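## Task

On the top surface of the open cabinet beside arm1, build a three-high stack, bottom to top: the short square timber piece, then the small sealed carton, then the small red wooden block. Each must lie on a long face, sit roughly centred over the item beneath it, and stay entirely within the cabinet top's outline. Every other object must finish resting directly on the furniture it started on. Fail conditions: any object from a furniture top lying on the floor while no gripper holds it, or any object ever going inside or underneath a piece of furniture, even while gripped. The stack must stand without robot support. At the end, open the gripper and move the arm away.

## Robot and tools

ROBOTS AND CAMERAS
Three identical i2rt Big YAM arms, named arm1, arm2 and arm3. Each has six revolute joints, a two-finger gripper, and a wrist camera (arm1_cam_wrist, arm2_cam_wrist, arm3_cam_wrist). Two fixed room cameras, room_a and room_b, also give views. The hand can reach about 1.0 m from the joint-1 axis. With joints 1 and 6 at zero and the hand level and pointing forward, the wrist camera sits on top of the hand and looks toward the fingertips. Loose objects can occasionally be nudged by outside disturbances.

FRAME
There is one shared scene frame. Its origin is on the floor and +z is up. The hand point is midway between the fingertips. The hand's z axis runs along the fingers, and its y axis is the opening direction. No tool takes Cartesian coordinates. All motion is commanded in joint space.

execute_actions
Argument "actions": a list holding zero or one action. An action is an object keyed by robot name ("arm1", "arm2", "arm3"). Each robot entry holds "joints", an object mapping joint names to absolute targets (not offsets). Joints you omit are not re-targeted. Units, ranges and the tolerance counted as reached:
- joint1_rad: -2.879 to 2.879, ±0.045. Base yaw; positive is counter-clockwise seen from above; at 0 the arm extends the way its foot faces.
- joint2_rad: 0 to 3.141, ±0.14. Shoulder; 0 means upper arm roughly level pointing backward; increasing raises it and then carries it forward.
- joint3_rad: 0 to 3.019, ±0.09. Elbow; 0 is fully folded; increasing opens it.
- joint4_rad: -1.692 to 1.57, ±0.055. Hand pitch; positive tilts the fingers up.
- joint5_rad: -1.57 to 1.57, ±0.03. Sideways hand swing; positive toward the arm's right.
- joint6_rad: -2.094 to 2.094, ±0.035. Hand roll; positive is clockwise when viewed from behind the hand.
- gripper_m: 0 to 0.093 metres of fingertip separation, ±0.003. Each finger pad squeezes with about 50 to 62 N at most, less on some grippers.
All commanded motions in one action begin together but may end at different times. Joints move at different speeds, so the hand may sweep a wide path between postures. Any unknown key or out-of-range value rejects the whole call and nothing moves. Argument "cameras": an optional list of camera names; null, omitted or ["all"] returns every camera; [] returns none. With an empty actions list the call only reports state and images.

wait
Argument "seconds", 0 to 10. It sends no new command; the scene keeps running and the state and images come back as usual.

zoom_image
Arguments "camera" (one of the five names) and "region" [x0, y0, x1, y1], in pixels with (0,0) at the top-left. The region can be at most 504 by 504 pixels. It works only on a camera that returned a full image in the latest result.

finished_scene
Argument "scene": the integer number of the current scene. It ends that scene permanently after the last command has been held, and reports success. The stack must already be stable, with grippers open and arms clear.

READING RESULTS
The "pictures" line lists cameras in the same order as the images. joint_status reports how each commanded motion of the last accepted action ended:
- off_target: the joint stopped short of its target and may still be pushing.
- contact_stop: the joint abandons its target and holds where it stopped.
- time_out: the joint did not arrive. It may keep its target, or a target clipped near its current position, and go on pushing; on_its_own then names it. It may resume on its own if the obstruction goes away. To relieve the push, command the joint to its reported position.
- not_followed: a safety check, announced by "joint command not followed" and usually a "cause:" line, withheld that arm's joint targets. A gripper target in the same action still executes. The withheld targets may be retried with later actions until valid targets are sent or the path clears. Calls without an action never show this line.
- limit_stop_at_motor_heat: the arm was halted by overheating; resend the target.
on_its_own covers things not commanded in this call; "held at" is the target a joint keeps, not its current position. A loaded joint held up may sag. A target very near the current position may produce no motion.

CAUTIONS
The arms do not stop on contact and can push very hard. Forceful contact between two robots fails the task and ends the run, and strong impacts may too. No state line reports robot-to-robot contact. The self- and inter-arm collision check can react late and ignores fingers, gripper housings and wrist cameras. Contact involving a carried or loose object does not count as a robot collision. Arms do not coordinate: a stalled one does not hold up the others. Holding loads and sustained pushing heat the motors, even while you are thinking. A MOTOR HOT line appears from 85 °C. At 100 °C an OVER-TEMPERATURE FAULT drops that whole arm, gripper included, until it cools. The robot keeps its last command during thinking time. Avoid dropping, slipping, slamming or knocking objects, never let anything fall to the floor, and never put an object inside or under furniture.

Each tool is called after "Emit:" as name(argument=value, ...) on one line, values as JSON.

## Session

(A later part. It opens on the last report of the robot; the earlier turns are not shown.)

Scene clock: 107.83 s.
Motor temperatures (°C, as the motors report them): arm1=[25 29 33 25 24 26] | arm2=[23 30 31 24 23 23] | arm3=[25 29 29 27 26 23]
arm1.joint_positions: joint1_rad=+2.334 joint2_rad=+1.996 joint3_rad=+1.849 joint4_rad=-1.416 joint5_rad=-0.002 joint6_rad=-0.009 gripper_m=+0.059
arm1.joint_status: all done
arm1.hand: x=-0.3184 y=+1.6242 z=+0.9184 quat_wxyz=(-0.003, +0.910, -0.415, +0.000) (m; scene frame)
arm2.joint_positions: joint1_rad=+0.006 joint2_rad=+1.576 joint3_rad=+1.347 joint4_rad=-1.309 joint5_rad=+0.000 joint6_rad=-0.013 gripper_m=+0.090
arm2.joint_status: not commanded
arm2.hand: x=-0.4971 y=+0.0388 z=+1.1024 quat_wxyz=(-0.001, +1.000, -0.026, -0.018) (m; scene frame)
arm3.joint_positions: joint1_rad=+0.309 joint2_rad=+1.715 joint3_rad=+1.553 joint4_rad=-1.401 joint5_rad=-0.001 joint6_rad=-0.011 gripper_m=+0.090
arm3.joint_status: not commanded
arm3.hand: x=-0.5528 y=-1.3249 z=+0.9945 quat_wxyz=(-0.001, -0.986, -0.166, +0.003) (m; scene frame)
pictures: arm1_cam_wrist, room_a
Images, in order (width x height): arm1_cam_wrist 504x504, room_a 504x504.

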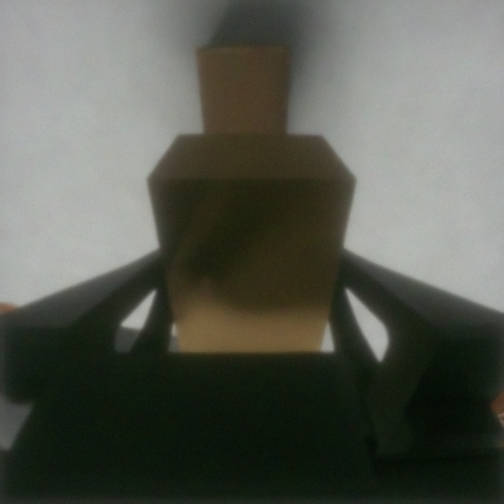

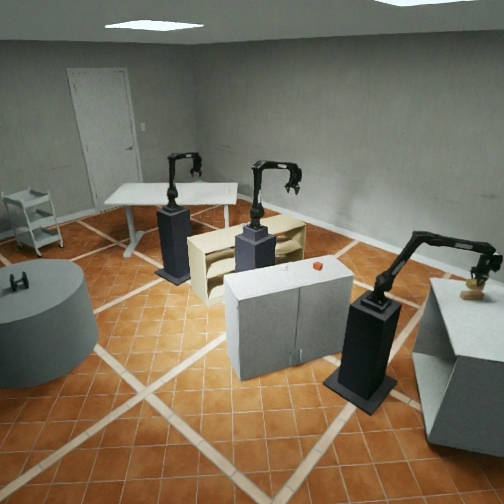

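Emit:
execute_actions(actions=[{"arm1":{"joints":{"joint2_rad":2.06,"joint4_rad":-1.345}}}], cameras=["arm1_cam_wrist","room_a"])

Emit:
zoom_image(camera="room_a", region=[400, 220, 504, 340])

Scene clock: 109.13 s.
Motor temperatures (°C, as the motors report them): arm1=[25 29 33 25 24 26] | arm2=[23 30 31 24 23 23] | arm3=[25 29 29 27 26 23]
arm1.joint_positions: joint1_rad=+2.334 joint2_rad=+2.061 joint3_rad=+1.850 joint4_rad=-1.355 joint5_rad=-0.002 joint6_rad=-0.009 gripper_m=+0.059
arm1.joint_status: all done
arm1.hand: x=-0.3279 y=+1.6357 z=+0.8798 quat_wxyz=(-0.002, +0.910, -0.416, +0.001) (m; scene frame)
arm2.joint_positions: joint1_rad=+0.006 joint2_rad=+1.576 joint3_rad=+1.347 joint4_rad=-1.309 joint5_rad=+0.000 joint6_rad=-0.013 gripper_m=+0.090
arm2.joint_status: not commanded
arm2.hand: x=-0.4971 y=+0.0388 z=+1.1024 quat_wxyz=(-0.001, +1.000, -0.026, -0.018) (m; scene frame)
arm3.joint_positions: joint1_rad=+0.309 joint2_rad=+1.715 joint3_rad=+1.553 joint4_rad=-1.401 joint5_rad=-0.001 joint6_rad=-0.011 gripper_m=+0.090
arm3.joint_status: not commanded
arm3.hand: x=-0.5528 y=-1.3249 z=+0.9945 quat_wxyz=(-0.001, -0.986, -0.166, +0.003) (m; scene frame)
pictures: arm1_cam_wrist, room_a
Images, in order (width x height): arm1_cam_wrist 504x504, room_a 504x504.

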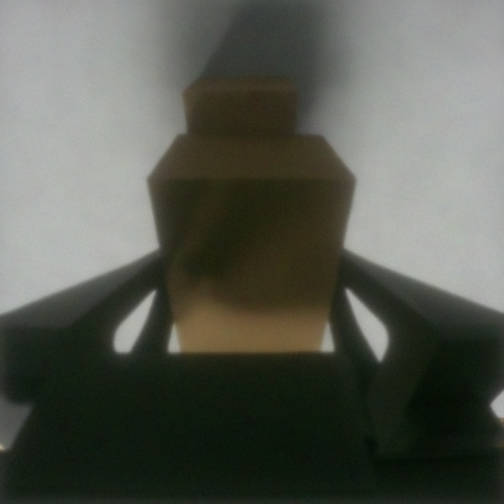

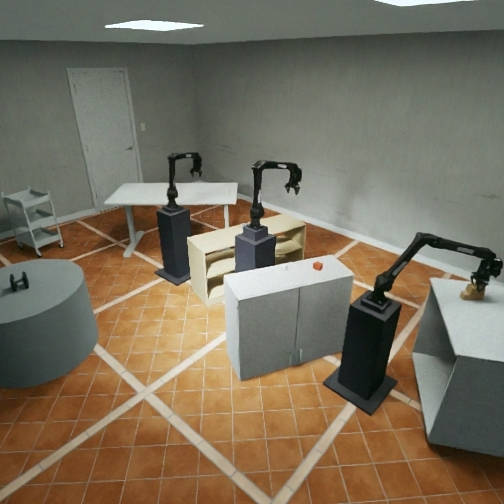

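Region (400, 220, 504, 340) of room_a's 504x504 image, scaled by 4.200, with more detail than that image has; it fills the left 437 columns of this view, and the rest is white.

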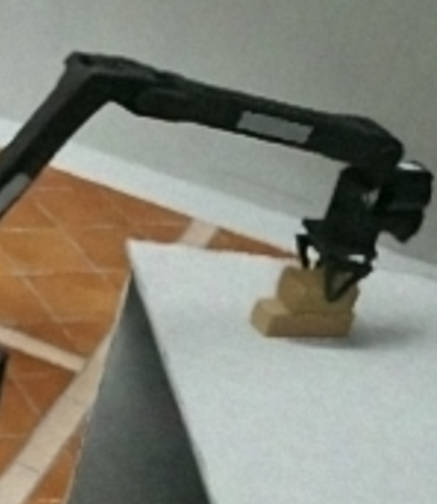

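Emit:
execute_actions(actions=[], cameras=["arm1_cam_wrist","room_a","room_b"])

Scene clock: 110.90 s.
Motor temperatures (°C, as the motors report them): arm1=[25 29 34 25 24 26] | arm2=[23 29 31 24 23 23] | arm3=[25 29 29 27 26 23]
arm1.joint_positions: joint1_rad=+2.334 joint2_rad=+2.061 joint3_rad=+1.850 joint4_rad=-1.355 joint5_rad=-0.002 joint6_rad=-0.009 gripper_m=+0.059
arm1.joint_status: all done
arm1.hand: x=-0.3279 y=+1.6357 z=+0.8798 quat_wxyz=(-0.002, +0.910, -0.416, +0.001) (m; scene frame)
arm2.joint_positions: joint1_rad=+0.006 joint2_rad=+1.576 joint3_rad=+1.347 joint4_rad=-1.309 joint5_rad=+0.000 joint6_rad=-0.013 gripper_m=+0.090
arm2.joint_status: not commanded
arm2.hand: x=-0.4971 y=+0.0388 z=+1.1024 quat_wxyz=(-0.001, +1.000, -0.026, -0.018) (m; scene frame)
arm3.joint_positions: joint1_rad=+0.309 joint2_rad=+1.715 joint3_rad=+1.553 joint4_rad=-1.401 joint5_rad=-0.001 joint6_rad=-0.011 gripper_m=+0.090
arm3.joint_status: not commanded
arm3.hand: x=-0.5528 y=-1.3249 z=+0.9945 quat_wxyz=(-0.001, -0.986, -0.166, +0.003) (m; scene frame)
pictures: arm1_cam_wrist, room_a, room_b
Images, in order (width x height): arm1_cam_wrist 504x504, room_a 504x504, room_b 504x504.

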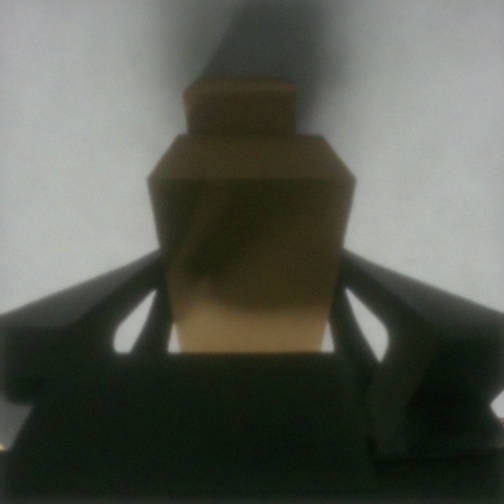

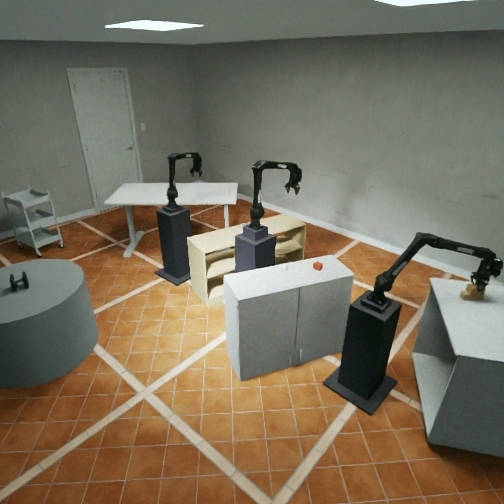

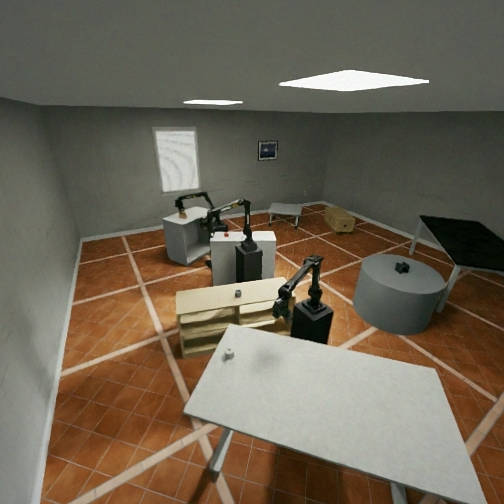

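Emit:
execute_actions(actions=[{"arm1":{"joints":{"joint2_rad":2.09,"joint4_rad":-1.335}}}], cameras=["arm1_cam_wrist","room_a"])

Scene clock: 112.47 s.
Motor temperatures (°C, as the motors report them): arm1=[25 29 34 25 24 26] | arm2=[23 29 31 24 23 23] | arm3=[25 29 29 27 26 23]
arm1.joint_positions: joint1_rad=+2.334 joint2_rad=+2.067 joint3_rad=+1.851 joint4_rad=-1.344 joint5_rad=-0.002 joint6_rad=-0.009 gripper_m=+0.059
arm1.joint_status: all done
arm1.hand: x=-0.3297 y=+1.6379 z=+0.8764 quat_wxyz=(-0.003, +0.909, -0.416, -0.001) (m; scene frame)
arm2.joint_positions: joint1_rad=+0.006 joint2_rad=+1.576 joint3_rad=+1.347 joint4_rad=-1.309 joint5_rad=+0.000 joint6_rad=-0.013 gripper_m=+0.090
arm2.joint_status: not commanded
arm2.hand: x=-0.4971 y=+0.0388 z=+1.1024 quat_wxyz=(-0.001, +1.000, -0.026, -0.018) (m; scene frame)
arm3.joint_positions: joint1_rad=+0.309 joint2_rad=+1.715 joint3_rad=+1.553 joint4_rad=-1.401 joint5_rad=-0.001 joint6_rad=-0.011 gripper_m=+0.090
arm3.joint_status: not commanded
arm3.hand: x=-0.5528 y=-1.3249 z=+0.9945 quat_wxyz=(-0.001, -0.986, -0.166, +0.003) (m; scene frame)
pictures: arm1_cam_wrist, room_a
Images, in order (width x height): arm1_cam_wrist 504x504, room_a 504x504.

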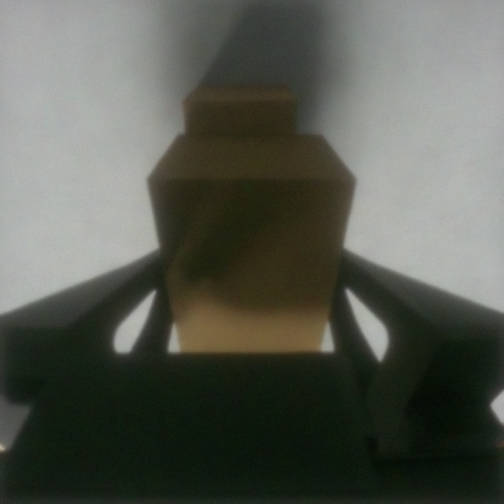

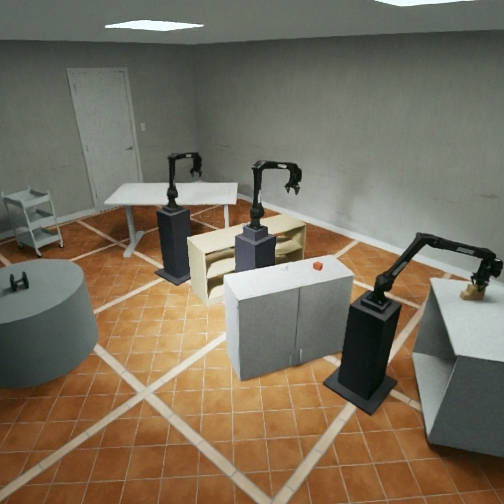

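Emit:
execute_actions(actions=[{"arm1":{"joints":{"joint2_rad":2.11,"joint3_rad":1.83,"joint4_rad":-1.335}}}], cameras=["arm1_cam_wrist","room_a"])

Scene clock: 113.30 s.
Motor temperatures (°C, as the motors report them): arm1=[25 29 34 25 24 26] | arm2=[23 29 31 24 23 23] | arm3=[25 29 29 27 26 23]
arm1.joint_positions: joint1_rad=+2.334 joint2_rad=+2.068 joint3_rad=+1.850 joint4_rad=-1.343 joint5_rad=-0.002 joint6_rad=-0.008 gripper_m=+0.059
arm1.joint_status: all done
arm1.hand: x=-0.3295 y=+1.6377 z=+0.8752 quat_wxyz=(-0.003, +0.909, -0.416, -0.001) (m; scene frame)
arm2.joint_positions: joint1_rad=+0.006 joint2_rad=+1.576 joint3_rad=+1.347 joint4_rad=-1.309 joint5_rad=+0.000 joint6_rad=-0.013 gripper_m=+0.090
arm2.joint_status: not commanded
arm2.hand: x=-0.4971 y=+0.0388 z=+1.1024 quat_wxyz=(-0.001, +1.000, -0.026, -0.018) (m; scene frame)
arm3.joint_positions: joint1_rad=+0.309 joint2_rad=+1.715 joint3_rad=+1.553 joint4_rad=-1.401 joint5_rad=-0.001 joint6_rad=-0.011 gripper_m=+0.090
arm3.joint_status: not commanded
arm3.hand: x=-0.5528 y=-1.3249 z=+0.9945 quat_wxyz=(-0.001, -0.986, -0.166, +0.003) (m; scene frame)
pictures: arm1_cam_wrist, room_a
Images, in order (width x height): arm1_cam_wrist 504x504, room_a 504x504.

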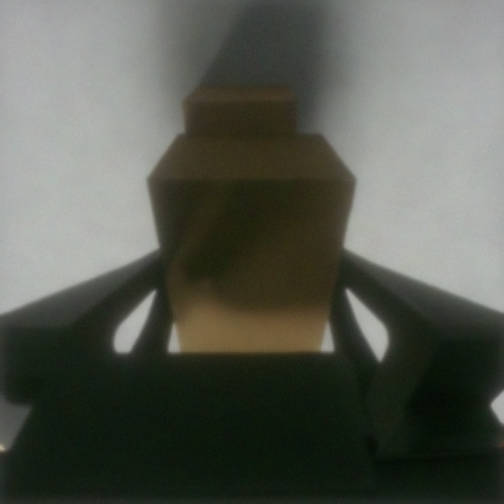

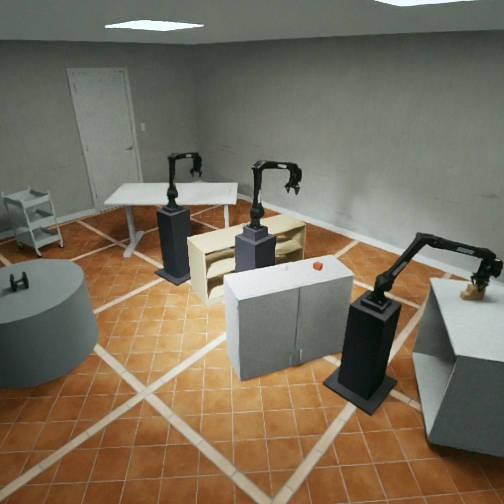

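Emit:
execute_actions(actions=[{"arm1":{"joints":{"joint2_rad":2.068,"joint3_rad":1.85,"gripper_m":0.09}}}], cameras=["arm1_cam_wrist","room_a"])

Emit:
execute_actions(actions=[{"arm1":{"joints":{"joint2_rad":1.66,"joint3_rad":1.6,"joint4_rad":-1.489}}}], cameras=["arm1_cam_wrist","room_a"])

Scene clock: 115.27 s.
Motor temperatures (°C, as the motors report them): arm1=[25 29 34 25 24 26] | arm2=[23 29 31 24 23 23] | arm3=[25 29 29 27 26 23]
arm1.joint_positions: joint1_rad=+2.334 joint2_rad=+2.068 joint3_rad=+1.849 joint4_rad=-1.343 joint5_rad=-0.002 joint6_rad=-0.008 gripper_m=+0.090
arm1.joint_status: all done
arm1.hand: x=-0.3294 y=+1.6375 z=+0.8749 quat_wxyz=(-0.003, +0.909, -0.416, +0.000) (m; scene frame)
arm2.joint_positions: joint1_rad=+0.006 joint2_rad=+1.576 joint3_rad=+1.347 joint4_rad=-1.309 joint5_rad=+0.000 joint6_rad=-0.013 gripper_m=+0.090
arm2.joint_status: not commanded
arm2.hand: x=-0.4971 y=+0.0388 z=+1.1024 quat_wxyz=(-0.001, +1.000, -0.026, -0.018) (m; scene frame)
arm3.joint_positions: joint1_rad=+0.309 joint2_rad=+1.715 joint3_rad=+1.553 joint4_rad=-1.401 joint5_rad=-0.001 joint6_rad=-0.011 gripper_m=+0.090
arm3.joint_status: not commanded
arm3.hand: x=-0.5528 y=-1.3249 z=+0.9945 quat_wxyz=(-0.001, -0.986, -0.166, +0.003) (m; scene frame)
pictures: arm1_cam_wrist, room_a
Images, in order (width x height): arm1_cam_wrist 504x504, room_a 504x504.

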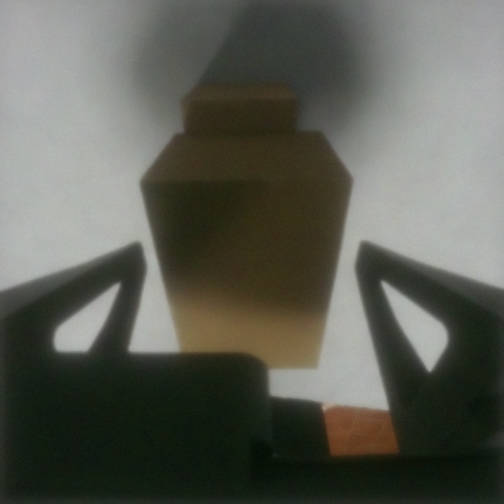

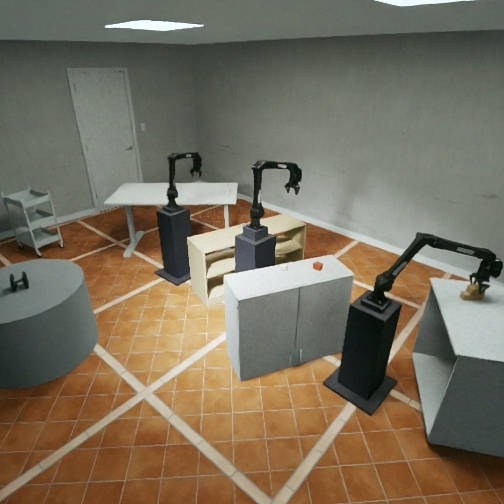

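Scene clock: 116.73 s.
Motor temperatures (°C, as the motors report them): arm1=[25 29 33 25 24 26] | arm2=[23 29 31 24 23 23] | arm3=[25 29 29 27 26 23]
arm1.joint_positions: joint1_rad=+2.334 joint2_rad=+1.649 joint3_rad=+1.598 joint4_rad=-1.483 joint5_rad=-0.002 joint6_rad=-0.008 gripper_m=+0.090
arm1.joint_status: all done
arm1.hand: x=-0.2479 y=+1.5403 z=+1.0110 quat_wxyz=(-0.009, +0.909, -0.416, -0.013) (m; scene frame)
arm2.joint_positions: joint1_rad=+0.006 joint2_rad=+1.576 joint3_rad=+1.347 joint4_rad=-1.309 joint5_rad=+0.000 joint6_rad=-0.013 gripper_m=+0.090
arm2.joint_status: not commanded
arm2.hand: x=-0.4971 y=+0.0388 z=+1.1024 quat_wxyz=(-0.001, +1.000, -0.026, -0.018) (m; scene frame)
arm3.joint_positions: joint1_rad=+0.309 joint2_rad=+1.715 joint3_rad=+1.553 joint4_rad=-1.401 joint5_rad=-0.001 joint6_rad=-0.011 gripper_m=+0.090
arm3.joint_status: not commanded
arm3.hand: x=-0.5528 y=-1.3249 z=+0.9945 quat_wxyz=(-0.001, -0.986, -0.166, +0.003) (m; scene frame)
pictures: arm1_cam_wrist, room_a
Images, in order (width x height): arm1_cam_wrist 504x504, room_a 504x504.

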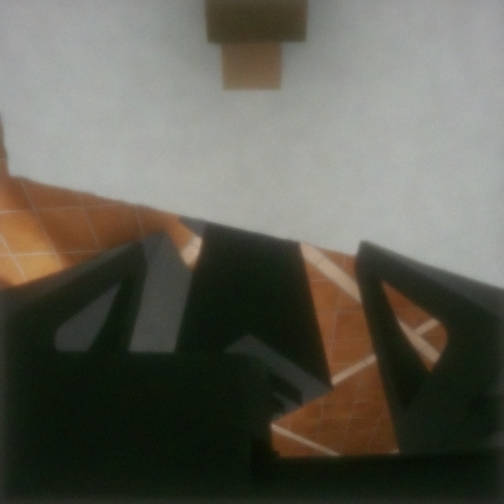

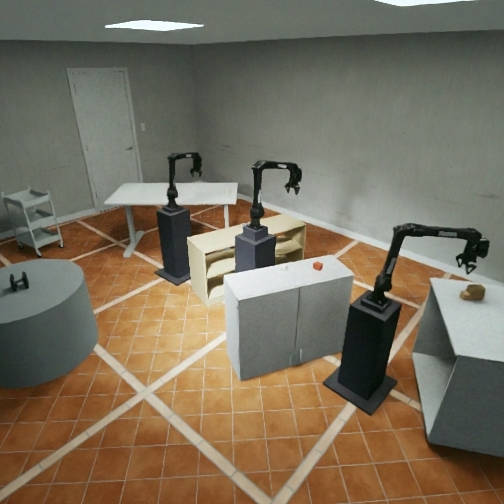

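Emit:
execute_actions(actions=[{"arm1":{"joints":{"joint1_rad":-1.73,"joint6_rad":-0.2}}}], cameras=["arm1_cam_wrist","room_a"])

Scene clock: 120.10 s.
Motor temperatures (°C, as the motors report them): arm1=[25 29 33 25 24 26] | arm2=[23 29 31 24 23 23] | arm3=[25 29 29 27 26 23]
arm1.joint_positions: joint1_rad=-1.736 joint2_rad=+1.662 joint3_rad=+1.598 joint4_rad=-1.483 joint5_rad=+0.000 joint6_rad=-0.192 gripper_m=+0.090
arm1.joint_status: all done
arm1.hand: x=-0.0321 y=+0.6541 z=+1.0067 quat_wxyz=(-0.010, -0.719, -0.695, +0.007) (m; scene frame)
arm2.joint_positions: joint1_rad=+0.006 joint2_rad=+1.576 joint3_rad=+1.347 joint4_rad=-1.309 joint5_rad=+0.000 joint6_rad=-0.013 gripper_m=+0.090
arm2.joint_status: not commanded
arm2.hand: x=-0.4971 y=+0.0388 z=+1.1024 quat_wxyz=(-0.001, +1.000, -0.026, -0.018) (m; scene frame)
arm3.joint_positions: joint1_rad=+0.309 joint2_rad=+1.715 joint3_rad=+1.553 joint4_rad=-1.401 joint5_rad=-0.001 joint6_rad=-0.011 gripper_m=+0.090
arm3.joint_status: not commanded
arm3.hand: x=-0.5528 y=-1.3249 z=+0.9945 quat_wxyz=(-0.001, -0.986, -0.166, +0.003) (m; scene frame)
pictures: arm1_cam_wrist, room_a
Images, in order (width x height): arm1_cam_wrist 504x504, room_a 504x504.

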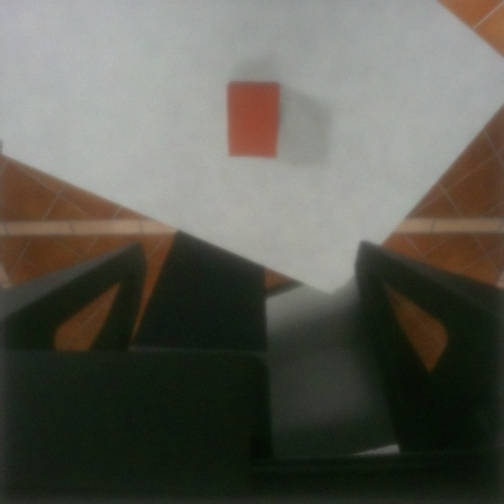

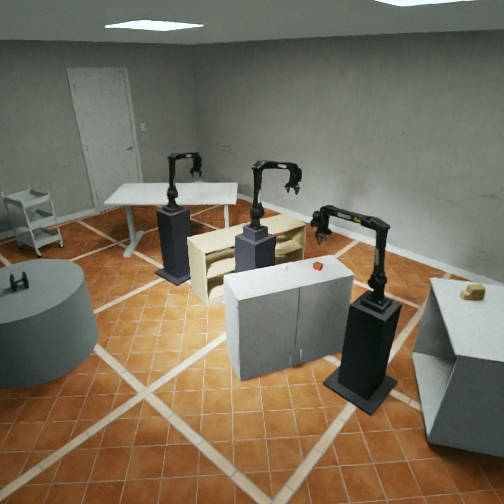

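Emit:
execute_actions(actions=[{"arm1":{"joints":{"joint2_rad":1.872,"joint3_rad":1.372,"joint4_rad":-1.046}}}], cameras=["arm1_cam_wrist","room_a"])

Scene clock: 122.30 s.
Motor temperatures (°C, as the motors report them): arm1=[25 29 33 25 24 26] | arm2=[23 29 31 24 23 23] | arm3=[25 29 29 27 26 23]
arm1.joint_positions: joint1_rad=-1.736 joint2_rad=+1.893 joint3_rad=+1.349 joint4_rad=-1.056 joint5_rad=+0.000 joint6_rad=-0.192 gripper_m=+0.090
arm1.joint_status: all done
arm1.hand: x=-0.0337 y=+0.6394 z=+0.8004 quat_wxyz=(+0.005, -0.718, -0.695, -0.015) (m; scene frame)
arm2.joint_positions: joint1_rad=+0.006 joint2_rad=+1.576 joint3_rad=+1.347 joint4_rad=-1.309 joint5_rad=+0.000 joint6_rad=-0.013 gripper_m=+0.090
arm2.joint_status: not commanded
arm2.hand: x=-0.4971 y=+0.0388 z=+1.1024 quat_wxyz=(-0.001, +1.000, -0.026, -0.018) (m; scene frame)
arm3.joint_positions: joint1_rad=+0.309 joint2_rad=+1.715 joint3_rad=+1.553 joint4_rad=-1.401 joint5_rad=-0.001 joint6_rad=-0.011 gripper_m=+0.090
arm3.joint_status: not commanded
arm3.hand: x=-0.5528 y=-1.3249 z=+0.9945 quat_wxyz=(-0.001, -0.986, -0.166, +0.003) (m; scene frame)
pictures: arm1_cam_wrist, room_a
Images, in order (width x height): arm1_cam_wrist 504x504, room_a 504x504.

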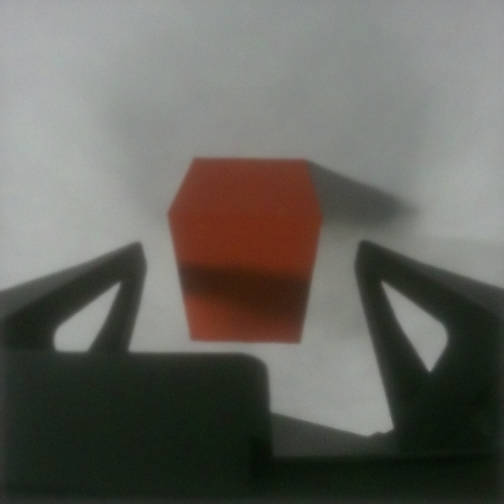

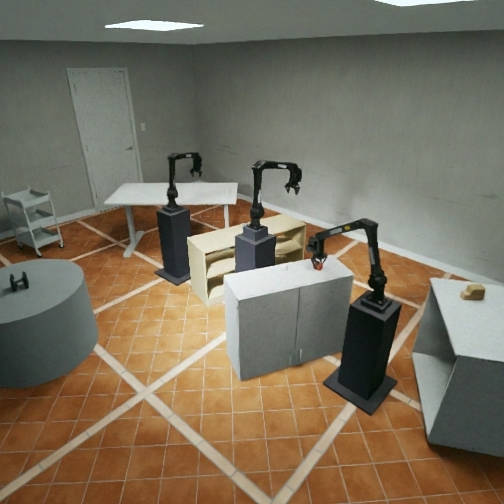

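Emit:
execute_actions(actions=[{"arm1":{"joints":{"gripper_m":0.028}}}], cameras=["arm1_cam_wrist"])

Emit:
execute_actions(actions=[{"arm1":{"joints":{"joint2_rad":1.64}}}], cameras=["arm1_cam_wrist"])

Scene clock: 123.30 s.
Motor temperatures (°C, as the motors report them): arm1=[25 29 33 25 24 26] | arm2=[23 29 31 24 23 23] | arm3=[25 29 29 27 26 23]
arm1.joint_positions: joint1_rad=-1.736 joint2_rad=+1.893 joint3_rad=+1.349 joint4_rad=-1.055 joint5_rad=+0.000 joint6_rad=-0.192 gripper_m=+0.045
arm1.joint_status: gripper_m off_target (ended at +0.045, target +0.028)
arm1.hand: x=-0.0337 y=+0.6393 z=+0.8004 quat_wxyz=(+0.005, -0.718, -0.696, -0.015) (m; scene frame)
arm2.joint_positions: joint1_rad=+0.006 joint2_rad=+1.576 joint3_rad=+1.347 joint4_rad=-1.309 joint5_rad=+0.000 joint6_rad=-0.013 gripper_m=+0.090
arm2.joint_status: not commanded
arm2.hand: x=-0.4971 y=+0.0388 z=+1.1024 quat_wxyz=(-0.001, +1.000, -0.026, -0.018) (m; scene frame)
arm3.joint_positions: joint1_rad=+0.309 joint2_rad=+1.715 joint3_rad=+1.553 joint4_rad=-1.401 joint5_rad=-0.001 joint6_rad=-0.011 gripper_m=+0.090
arm3.joint_status: not commanded
arm3.hand: x=-0.5528 y=-1.3249 z=+0.9945 quat_wxyz=(-0.001, -0.986, -0.166, +0.003) (m; scene frame)
pictures: arm1_cam_wrist
Images, in order (width x height): arm1_cam_wrist 504x504.

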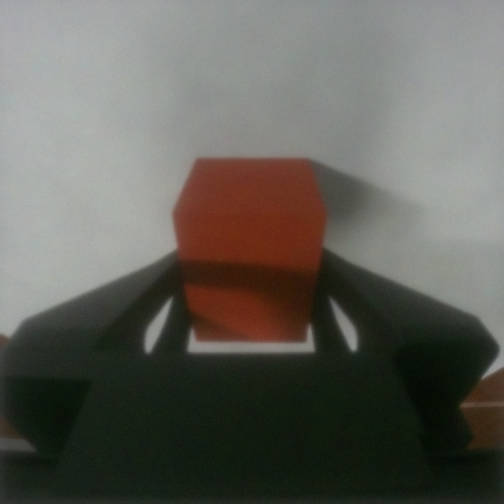

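Scene clock: 124.53 s.
Motor temperatures (°C, as the motors report them): arm1=[25 29 33 25 24 26] | arm2=[23 29 31 24 23 23] | arm3=[25 29 29 27 26 23]
arm1.joint_positions: joint1_rad=-1.736 joint2_rad=+1.630 joint3_rad=+1.349 joint4_rad=-1.055 joint5_rad=+0.000 joint6_rad=-0.192 gripper_m=+0.045
arm1.joint_status: all done
arm1.hand: x=-0.0371 y=+0.6295 z=+0.9350 quat_wxyz=(-0.067, -0.714, -0.690, +0.095) (m; scene frame)
arm2.joint_positions: joint1_rad=+0.006 joint2_rad=+1.576 joint3_rad=+1.347 joint4_rad=-1.309 joint5_rad=+0.000 joint6_rad=-0.013 gripper_m=+0.090
arm2.joint_status: not commanded
arm2.hand: x=-0.4971 y=+0.0388 z=+1.1024 quat_wxyz=(-0.001, +1.000, -0.026, -0.018) (m; scene frame)
arm3.joint_positions: joint1_rad=+0.309 joint2_rad=+1.715 joint3_rad=+1.553 joint4_rad=-1.401 joint5_rad=-0.001 joint6_rad=-0.011 gripper_m=+0.090
arm3.joint_status: not commanded
arm3.hand: x=-0.5528 y=-1.3249 z=+0.9945 quat_wxyz=(-0.001, -0.986, -0.166, +0.003) (m; scene frame)
pictures: arm1_cam_wrist
Images, in order (width x height): arm1_cam_wrist 504x504.

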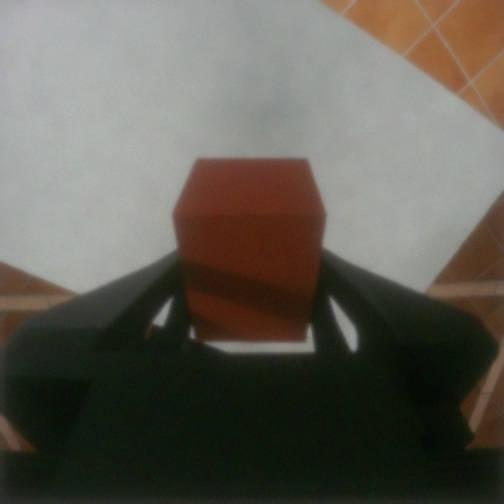

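Emit:
execute_actions(actions=[{"arm1":{"joints":{"joint1_rad":2.334,"joint2_rad":1.76,"joint3_rad":1.82,"joint4_rad":-1.63,"joint6_rad":0}}}], cameras=["arm1_cam_wrist","room_a"])

Scene clock: 128.53 s.
Motor temperatures (°C, as the motors report them): arm1=[25 29 34 25 24 26] | arm2=[23 29 31 24 23 23] | arm3=[25 29 29 27 26 23]
arm1.joint_positions: joint1_rad=+2.343 joint2_rad=+1.793 joint3_rad=+1.785 joint4_rad=-1.621 joint5_rad=-0.001 joint6_rad=-0.008 gripper_m=+0.045
arm1.joint_status: all done
arm1.hand: x=-0.2704 y=+1.5599 z=+1.0098 quat_wxyz=(+0.011, +0.911, -0.412, +0.030) (m; scene frame)
arm2.joint_positions: joint1_rad=+0.006 joint2_rad=+1.576 joint3_rad=+1.347 joint4_rad=-1.309 joint5_rad=+0.000 joint6_rad=-0.013 gripper_m=+0.090
arm2.joint_status: not commanded
arm2.hand: x=-0.4971 y=+0.0388 z=+1.1024 quat_wxyz=(-0.001, +1.000, -0.026, -0.018) (m; scene frame)
arm3.joint_positions: joint1_rad=+0.309 joint2_rad=+1.715 joint3_rad=+1.553 joint4_rad=-1.401 joint5_rad=-0.001 joint6_rad=-0.011 gripper_m=+0.090
arm3.joint_status: not commanded
arm3.hand: x=-0.5528 y=-1.3249 z=+0.9945 quat_wxyz=(-0.001, -0.986, -0.166, +0.003) (m; scene frame)
pictures: arm1_cam_wrist, room_a
Images, in order (width x height): arm1_cam_wrist 504x504, room_a 504x504.

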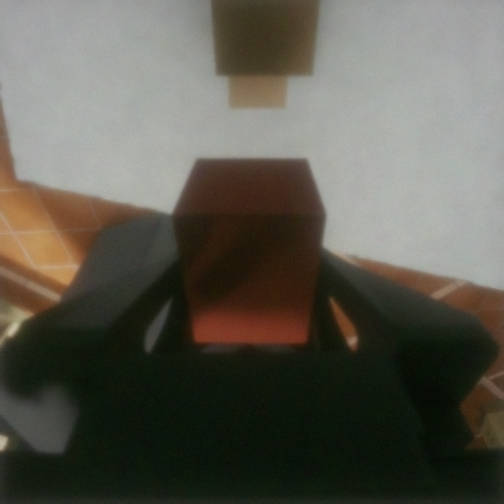

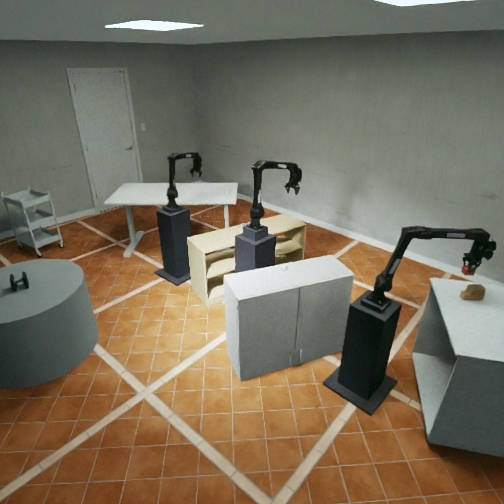

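Emit:
execute_actions(actions=[{"arm1":{"joints":{"joint1_rad":2.31,"joint2_rad":1.98,"joint3_rad":1.96,"joint4_rad":-1.52}}}], cameras=["arm1_cam_wrist","room_a"])

Scene clock: 130.20 s.
Motor temperatures (°C, as the motors report them): arm1=[25 29 34 25 24 26] | arm2=[23 29 31 24 23 23] | arm3=[25 29 29 27 26 23]
arm1.joint_positions: joint1_rad=+2.316 joint2_rad=+2.000 joint3_rad=+1.917 joint4_rad=-1.526 joint5_rad=-0.001 joint6_rad=-0.008 gripper_m=+0.045
arm1.joint_status: all done
arm1.hand: x=-0.3051 y=+1.6261 z=+0.9418 quat_wxyz=(+0.007, +0.905, -0.424, +0.021) (m; scene frame)
arm2.joint_positions: joint1_rad=+0.006 joint2_rad=+1.576 joint3_rad=+1.347 joint4_rad=-1.309 joint5_rad=+0.000 joint6_rad=-0.013 gripper_m=+0.090
arm2.joint_status: not commanded
arm2.hand: x=-0.4971 y=+0.0388 z=+1.1024 quat_wxyz=(-0.001, +1.000, -0.026, -0.018) (m; scene frame)
arm3.joint_positions: joint1_rad=+0.309 joint2_rad=+1.715 joint3_rad=+1.553 joint4_rad=-1.401 joint5_rad=-0.001 joint6_rad=-0.011 gripper_m=+0.090
arm3.joint_status: not commanded
arm3.hand: x=-0.5528 y=-1.3249 z=+0.9945 quat_wxyz=(-0.001, -0.986, -0.166, +0.003) (m; scene frame)
pictures: arm1_cam_wrist, room_a
Images, in order (width x height): arm1_cam_wrist 504x504, room_a 504x504.

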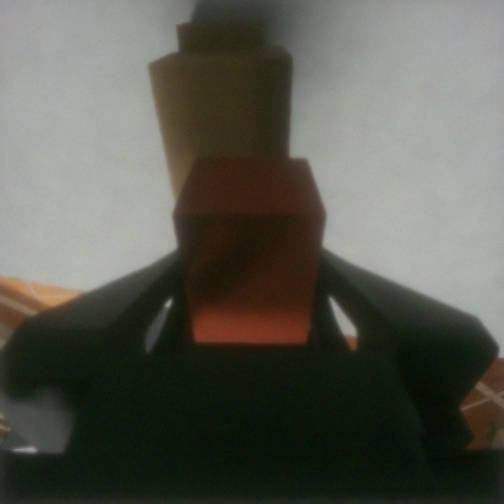

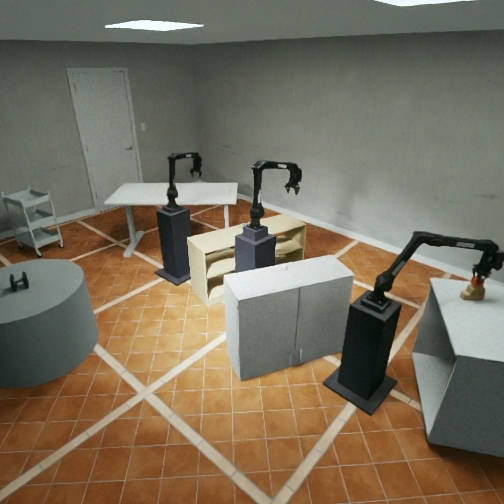

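Emit:
execute_actions(actions=[{"arm1":{"joints":{"joint1_rad":2.339,"joint2_rad":2.0,"joint3_rad":1.89,"joint4_rad":-1.45}}}], cameras=["arm1_cam_wrist","room_a"])

Scene clock: 131.33 s.
Motor temperatures (°C, as the motors report them): arm1=[25 29 34 25 24 26] | arm2=[23 29 31 24 23 23] | arm3=[25 29 29 27 26 23]
arm1.joint_positions: joint1_rad=+2.331 joint2_rad=+2.000 joint3_rad=+1.890 joint4_rad=-1.460 joint5_rad=-0.001 joint6_rad=-0.008 gripper_m=+0.045
arm1.joint_status: all done
arm1.hand: x=-0.3176 y=+1.6265 z=+0.9312 quat_wxyz=(-0.001, +0.909, -0.417, +0.004) (m; scene frame)
arm2.joint_positions: joint1_rad=+0.006 joint2_rad=+1.576 joint3_rad=+1.347 joint4_rad=-1.309 joint5_rad=+0.000 joint6_rad=-0.013 gripper_m=+0.090
arm2.joint_status: not commanded
arm2.hand: x=-0.4971 y=+0.0388 z=+1.1024 quat_wxyz=(-0.001, +1.000, -0.026, -0.018) (m; scene frame)
arm3.joint_positions: joint1_rad=+0.309 joint2_rad=+1.715 joint3_rad=+1.553 joint4_rad=-1.401 joint5_rad=-0.001 joint6_rad=-0.011 gripper_m=+0.090
arm3.joint_status: not commanded
arm3.hand: x=-0.5528 y=-1.3249 z=+0.9945 quat_wxyz=(-0.001, -0.986, -0.166, +0.003) (m; scene frame)
pictures: arm1_cam_wrist, room_a
Images, in order (width x height): arm1_cam_wrist 504x504, room_a 504x504.

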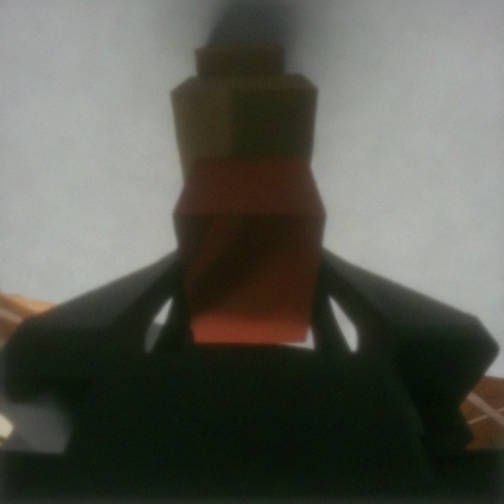

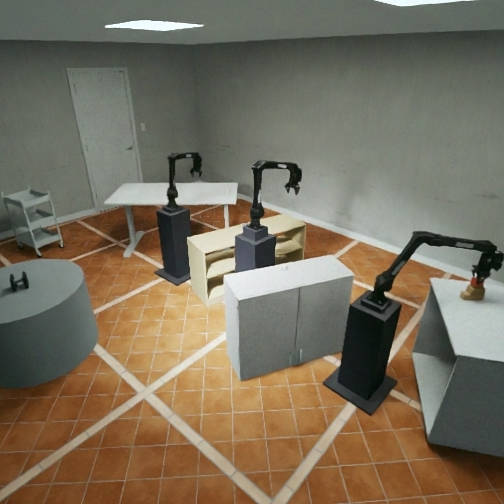

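Emit:
execute_actions(actions=[{"arm1":{"joints":{"joint1_rad":2.347,"joint2_rad":2.03,"joint3_rad":1.875,"joint4_rad":-1.405}}}], cameras=["arm1_cam_wrist","room_a"])

Scene clock: 132.40 s.
Motor temperatures (°C, as the motors report them): arm1=[25 29 34 25 24 26] | arm2=[23 29 31 24 23 23] | arm3=[25 29 29 27 26 23]
arm1.joint_positions: joint1_rad=+2.336 joint2_rad=+2.014 joint3_rad=+1.878 joint4_rad=-1.415 joint5_rad=-0.001 joint6_rad=-0.008 gripper_m=+0.045
arm1.joint_status: all done
arm1.hand: x=-0.3250 y=+1.6305 z=+0.9184 quat_wxyz=(-0.005, +0.910, -0.415, -0.005) (m; scene frame)
arm2.joint_positions: joint1_rad=+0.006 joint2_rad=+1.576 joint3_rad=+1.347 joint4_rad=-1.309 joint5_rad=+0.000 joint6_rad=-0.013 gripper_m=+0.090
arm2.joint_status: not commanded
arm2.hand: x=-0.4971 y=+0.0388 z=+1.1024 quat_wxyz=(-0.001, +1.000, -0.026, -0.018) (m; scene frame)
arm3.joint_positions: joint1_rad=+0.309 joint2_rad=+1.715 joint3_rad=+1.553 joint4_rad=-1.401 joint5_rad=-0.001 joint6_rad=-0.011 gripper_m=+0.090
arm3.joint_status: not commanded
arm3.hand: x=-0.5528 y=-1.3249 z=+0.9945 quat_wxyz=(-0.001, -0.986, -0.166, +0.003) (m; scene frame)
pictures: arm1_cam_wrist, room_a
Images, in order (width x height): arm1_cam_wrist 504x504, room_a 504x504.

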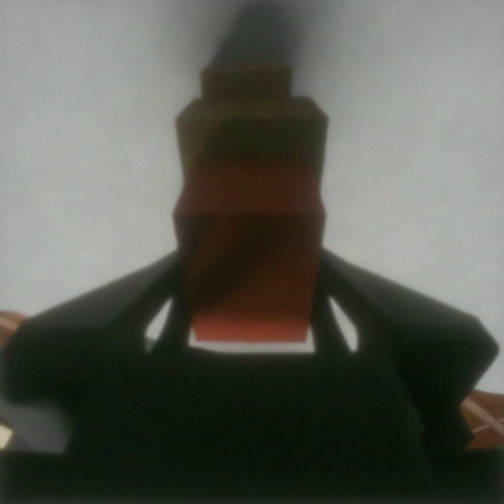

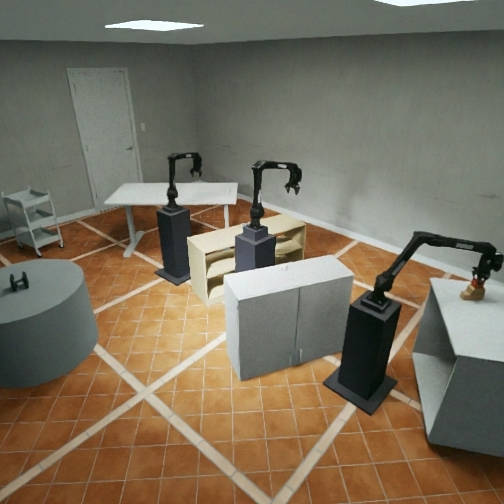

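Emit:
execute_actions(actions=[{"arm1":{"joints":{"joint1_rad":2.336,"joint2_rad":2.02,"joint3_rad":1.85,"joint4_rad":-1.40}}}], cameras=["arm1_cam_wrist","room_a"])

Scene clock: 133.17 s.
Motor temperatures (°C, as the motors report them): arm1=[25 29 34 25 24 26] | arm2=[23 29 31 24 23 23] | arm3=[25 29 29 27 26 23]
arm1.joint_positions: joint1_rad=+2.336 joint2_rad=+2.014 joint3_rad=+1.875 joint4_rad=-1.413 joint5_rad=-0.001 joint6_rad=-0.008 gripper_m=+0.045
arm1.joint_status: all done
arm1.hand: x=-0.3248 y=+1.6303 z=+0.9173 quat_wxyz=(-0.005, +0.910, -0.415, -0.005) (m; scene frame)
arm2.joint_positions: joint1_rad=+0.006 joint2_rad=+1.576 joint3_rad=+1.347 joint4_rad=-1.309 joint5_rad=+0.000 joint6_rad=-0.013 gripper_m=+0.090
arm2.joint_status: not commanded
arm2.hand: x=-0.4971 y=+0.0388 z=+1.1024 quat_wxyz=(-0.001, +1.000, -0.026, -0.018) (m; scene frame)
arm3.joint_positions: joint1_rad=+0.309 joint2_rad=+1.715 joint3_rad=+1.553 joint4_rad=-1.401 joint5_rad=-0.001 joint6_rad=-0.011 gripper_m=+0.090
arm3.joint_status: not commanded
arm3.hand: x=-0.5528 y=-1.3249 z=+0.9945 quat_wxyz=(-0.001, -0.986, -0.166, +0.003) (m; scene frame)
pictures: arm1_cam_wrist, room_a
Images, in order (width x height): arm1_cam_wrist 504x504, room_a 504x504.

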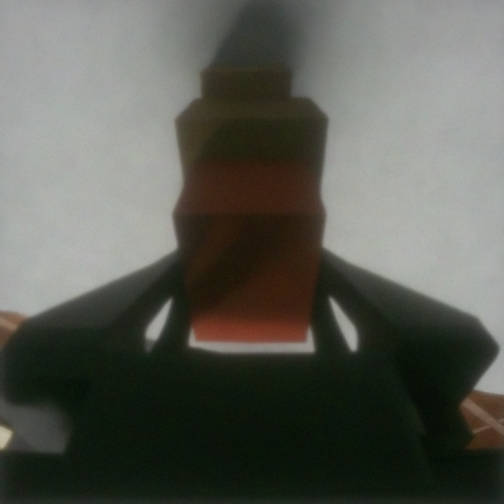

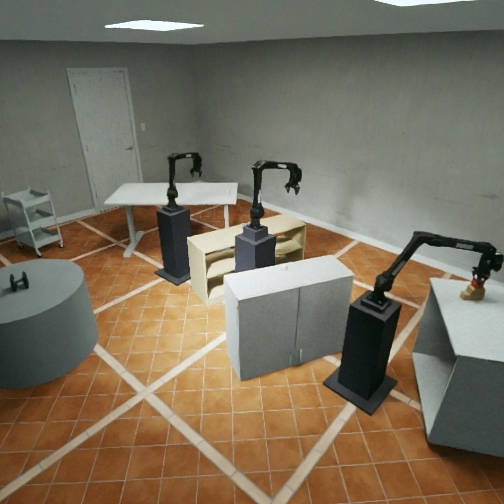

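Emit:
execute_actions(actions=[{"arm1":{"joints":{"joint3_rad":1.825,"joint4_rad":-1.385}}}], cameras=["arm1_cam_wrist","room_a"])

Scene clock: 133.87 s.
Motor temperatures (°C, as the motors report them): arm1=[25 29 33 25 24 26] | arm2=[23 29 31 24 23 23] | arm3=[25 29 29 27 26 23]
arm1.joint_positions: joint1_rad=+2.336 joint2_rad=+2.003 joint3_rad=+1.857 joint4_rad=-1.392 joint5_rad=-0.001 joint6_rad=-0.007 gripper_m=+0.045
arm1.joint_status: all done
arm1.hand: x=-0.3245 y=+1.6300 z=+0.9174 quat_wxyz=(-0.008, +0.909, -0.415, -0.011) (m; scene frame)
arm2.joint_positions: joint1_rad=+0.006 joint2_rad=+1.576 joint3_rad=+1.347 joint4_rad=-1.309 joint5_rad=+0.000 joint6_rad=-0.013 gripper_m=+0.090
arm2.joint_status: not commanded
arm2.hand: x=-0.4971 y=+0.0388 z=+1.1024 quat_wxyz=(-0.001, +1.000, -0.026, -0.018) (m; scene frame)
arm3.joint_positions: joint1_rad=+0.309 joint2_rad=+1.715 joint3_rad=+1.553 joint4_rad=-1.401 joint5_rad=-0.001 joint6_rad=-0.011 gripper_m=+0.090
arm3.joint_status: not commanded
arm3.hand: x=-0.5528 y=-1.3249 z=+0.9945 quat_wxyz=(-0.001, -0.986, -0.166, +0.003) (m; scene frame)
pictures: arm1_cam_wrist, room_a
Images, in order (width x height): arm1_cam_wrist 504x504, room_a 504x504.

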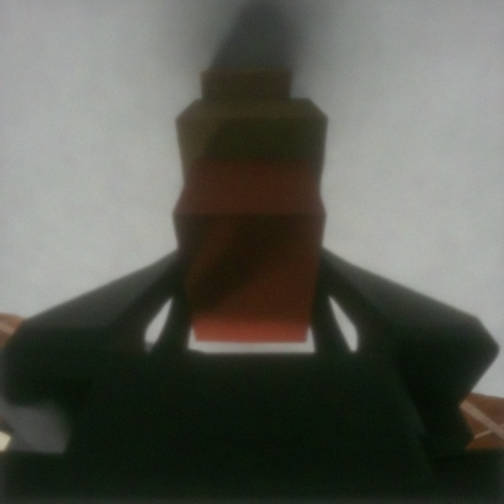

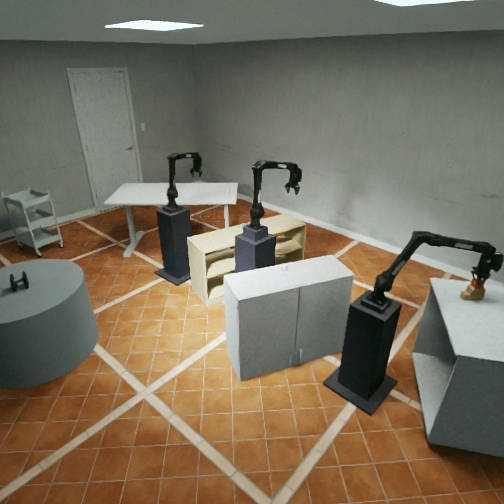

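In contact (q2 pushed back). Release.

Emit:
execute_actions(actions=[{"arm1":{"joints":{"joint2_rad":2.003,"joint3_rad":1.865,"joint4_rad":-1.4,"gripper_m":0.09}}}], cameras=["arm1_cam_wrist"])

Emit:
execute_actions(actions=[{"arm1":{"joints":{"joint2_rad":1.66}}}], cameras=["arm1_cam_wrist","room_a","room_b"])

Scene clock: 134.97 s.
Motor temperatures (°C, as the motors report them): arm1=[25 29 33 25 24 26] | arm2=[23 29 31 24 23 23] | arm3=[25 29 29 27 26 23]
arm1.joint_positions: joint1_rad=+2.336 joint2_rad=+2.003 joint3_rad=+1.857 joint4_rad=-1.393 joint5_rad=-0.001 joint6_rad=-0.007 gripper_m=+0.090
arm1.joint_status: all done
arm1.hand: x=-0.3245 y=+1.6299 z=+0.9176 quat_wxyz=(-0.008, +0.909, -0.416, -0.011) (m; scene frame)
arm2.joint_positions: joint1_rad=+0.006 joint2_rad=+1.576 joint3_rad=+1.347 joint4_rad=-1.309 joint5_rad=+0.000 joint6_rad=-0.013 gripper_m=+0.090
arm2.joint_status: not commanded
arm2.hand: x=-0.4971 y=+0.0388 z=+1.1024 quat_wxyz=(-0.001, +1.000, -0.026, -0.018) (m; scene frame)
arm3.joint_positions: joint1_rad=+0.309 joint2_rad=+1.715 joint3_rad=+1.553 joint4_rad=-1.401 joint5_rad=-0.001 joint6_rad=-0.011 gripper_m=+0.090
arm3.joint_status: not commanded
arm3.hand: x=-0.5528 y=-1.3249 z=+0.9945 quat_wxyz=(-0.001, -0.986, -0.166, +0.003) (m; scene frame)
pictures: arm1_cam_wrist
Images, in order (width x height): arm1_cam_wrist 504x504.

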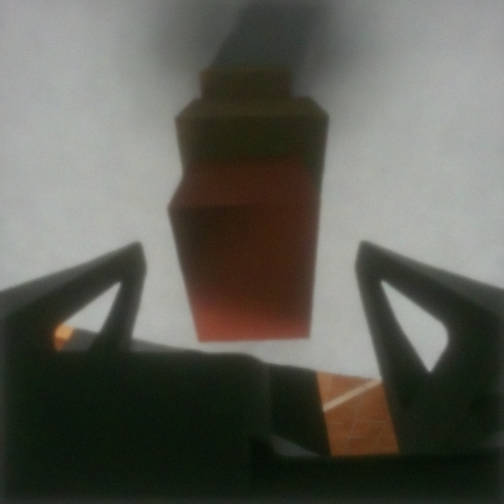

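Scene clock: 136.60 s.
Motor temperatures (°C, as the motors report them): arm1=[25 29 33 25 24 26] | arm2=[23 29 31 24 23 23] | arm3=[25 29 29 27 26 23]
arm1.joint_positions: joint1_rad=+2.336 joint2_rad=+1.659 joint3_rad=+1.849 joint4_rad=-1.394 joint5_rad=-0.001 joint6_rad=-0.007 gripper_m=+0.090
arm1.joint_status: all done
arm1.hand: x=-0.2992 y=+1.5984 z=+1.1174 quat_wxyz=(-0.078, +0.895, -0.408, -0.162) (m; scene frame)
arm2.joint_positions: joint1_rad=+0.006 joint2_rad=+1.576 joint3_rad=+1.347 joint4_rad=-1.309 joint5_rad=+0.000 joint6_rad=-0.013 gripper_m=+0.090
arm2.joint_status: not commanded
arm2.hand: x=-0.4971 y=+0.0388 z=+1.1024 quat_wxyz=(-0.001, +1.000, -0.026, -0.018) (m; scene frame)
arm3.joint_positions: joint1_rad=+0.309 joint2_rad=+1.715 joint3_rad=+1.553 joint4_rad=-1.401 joint5_rad=-0.001 joint6_rad=-0.011 gripper_m=+0.090
arm3.joint_status: not commanded
arm3.hand: x=-0.5528 y=-1.3249 z=+0.9945 quat_wxyz=(-0.001, -0.986, -0.166, +0.003) (m; scene frame)
pictures: arm1_cam_wrist, room_a, room_b
Images, in order (width x height): arm1_cam_wrist 504x504, room_a 504x504, room_b 504x504.

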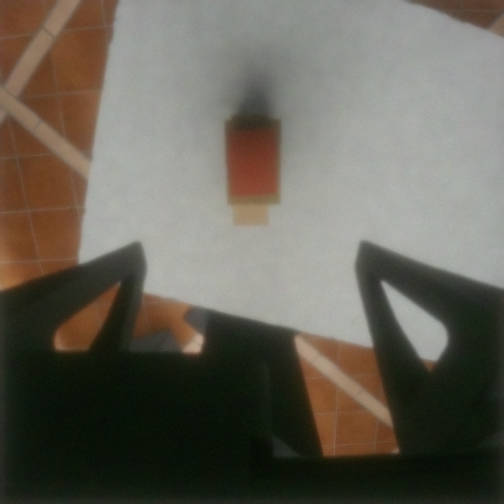

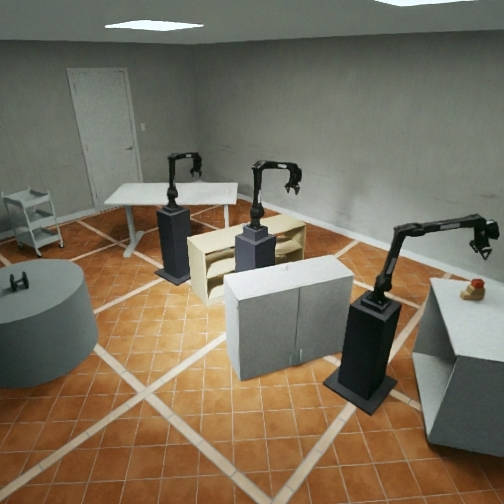

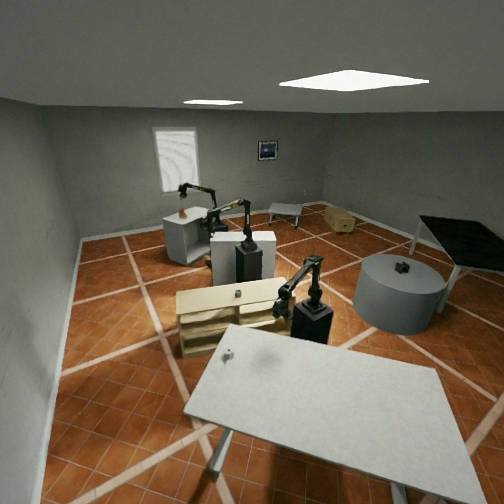

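Emit:
finished_scene(scene=1)

The scene is finished: the task was done.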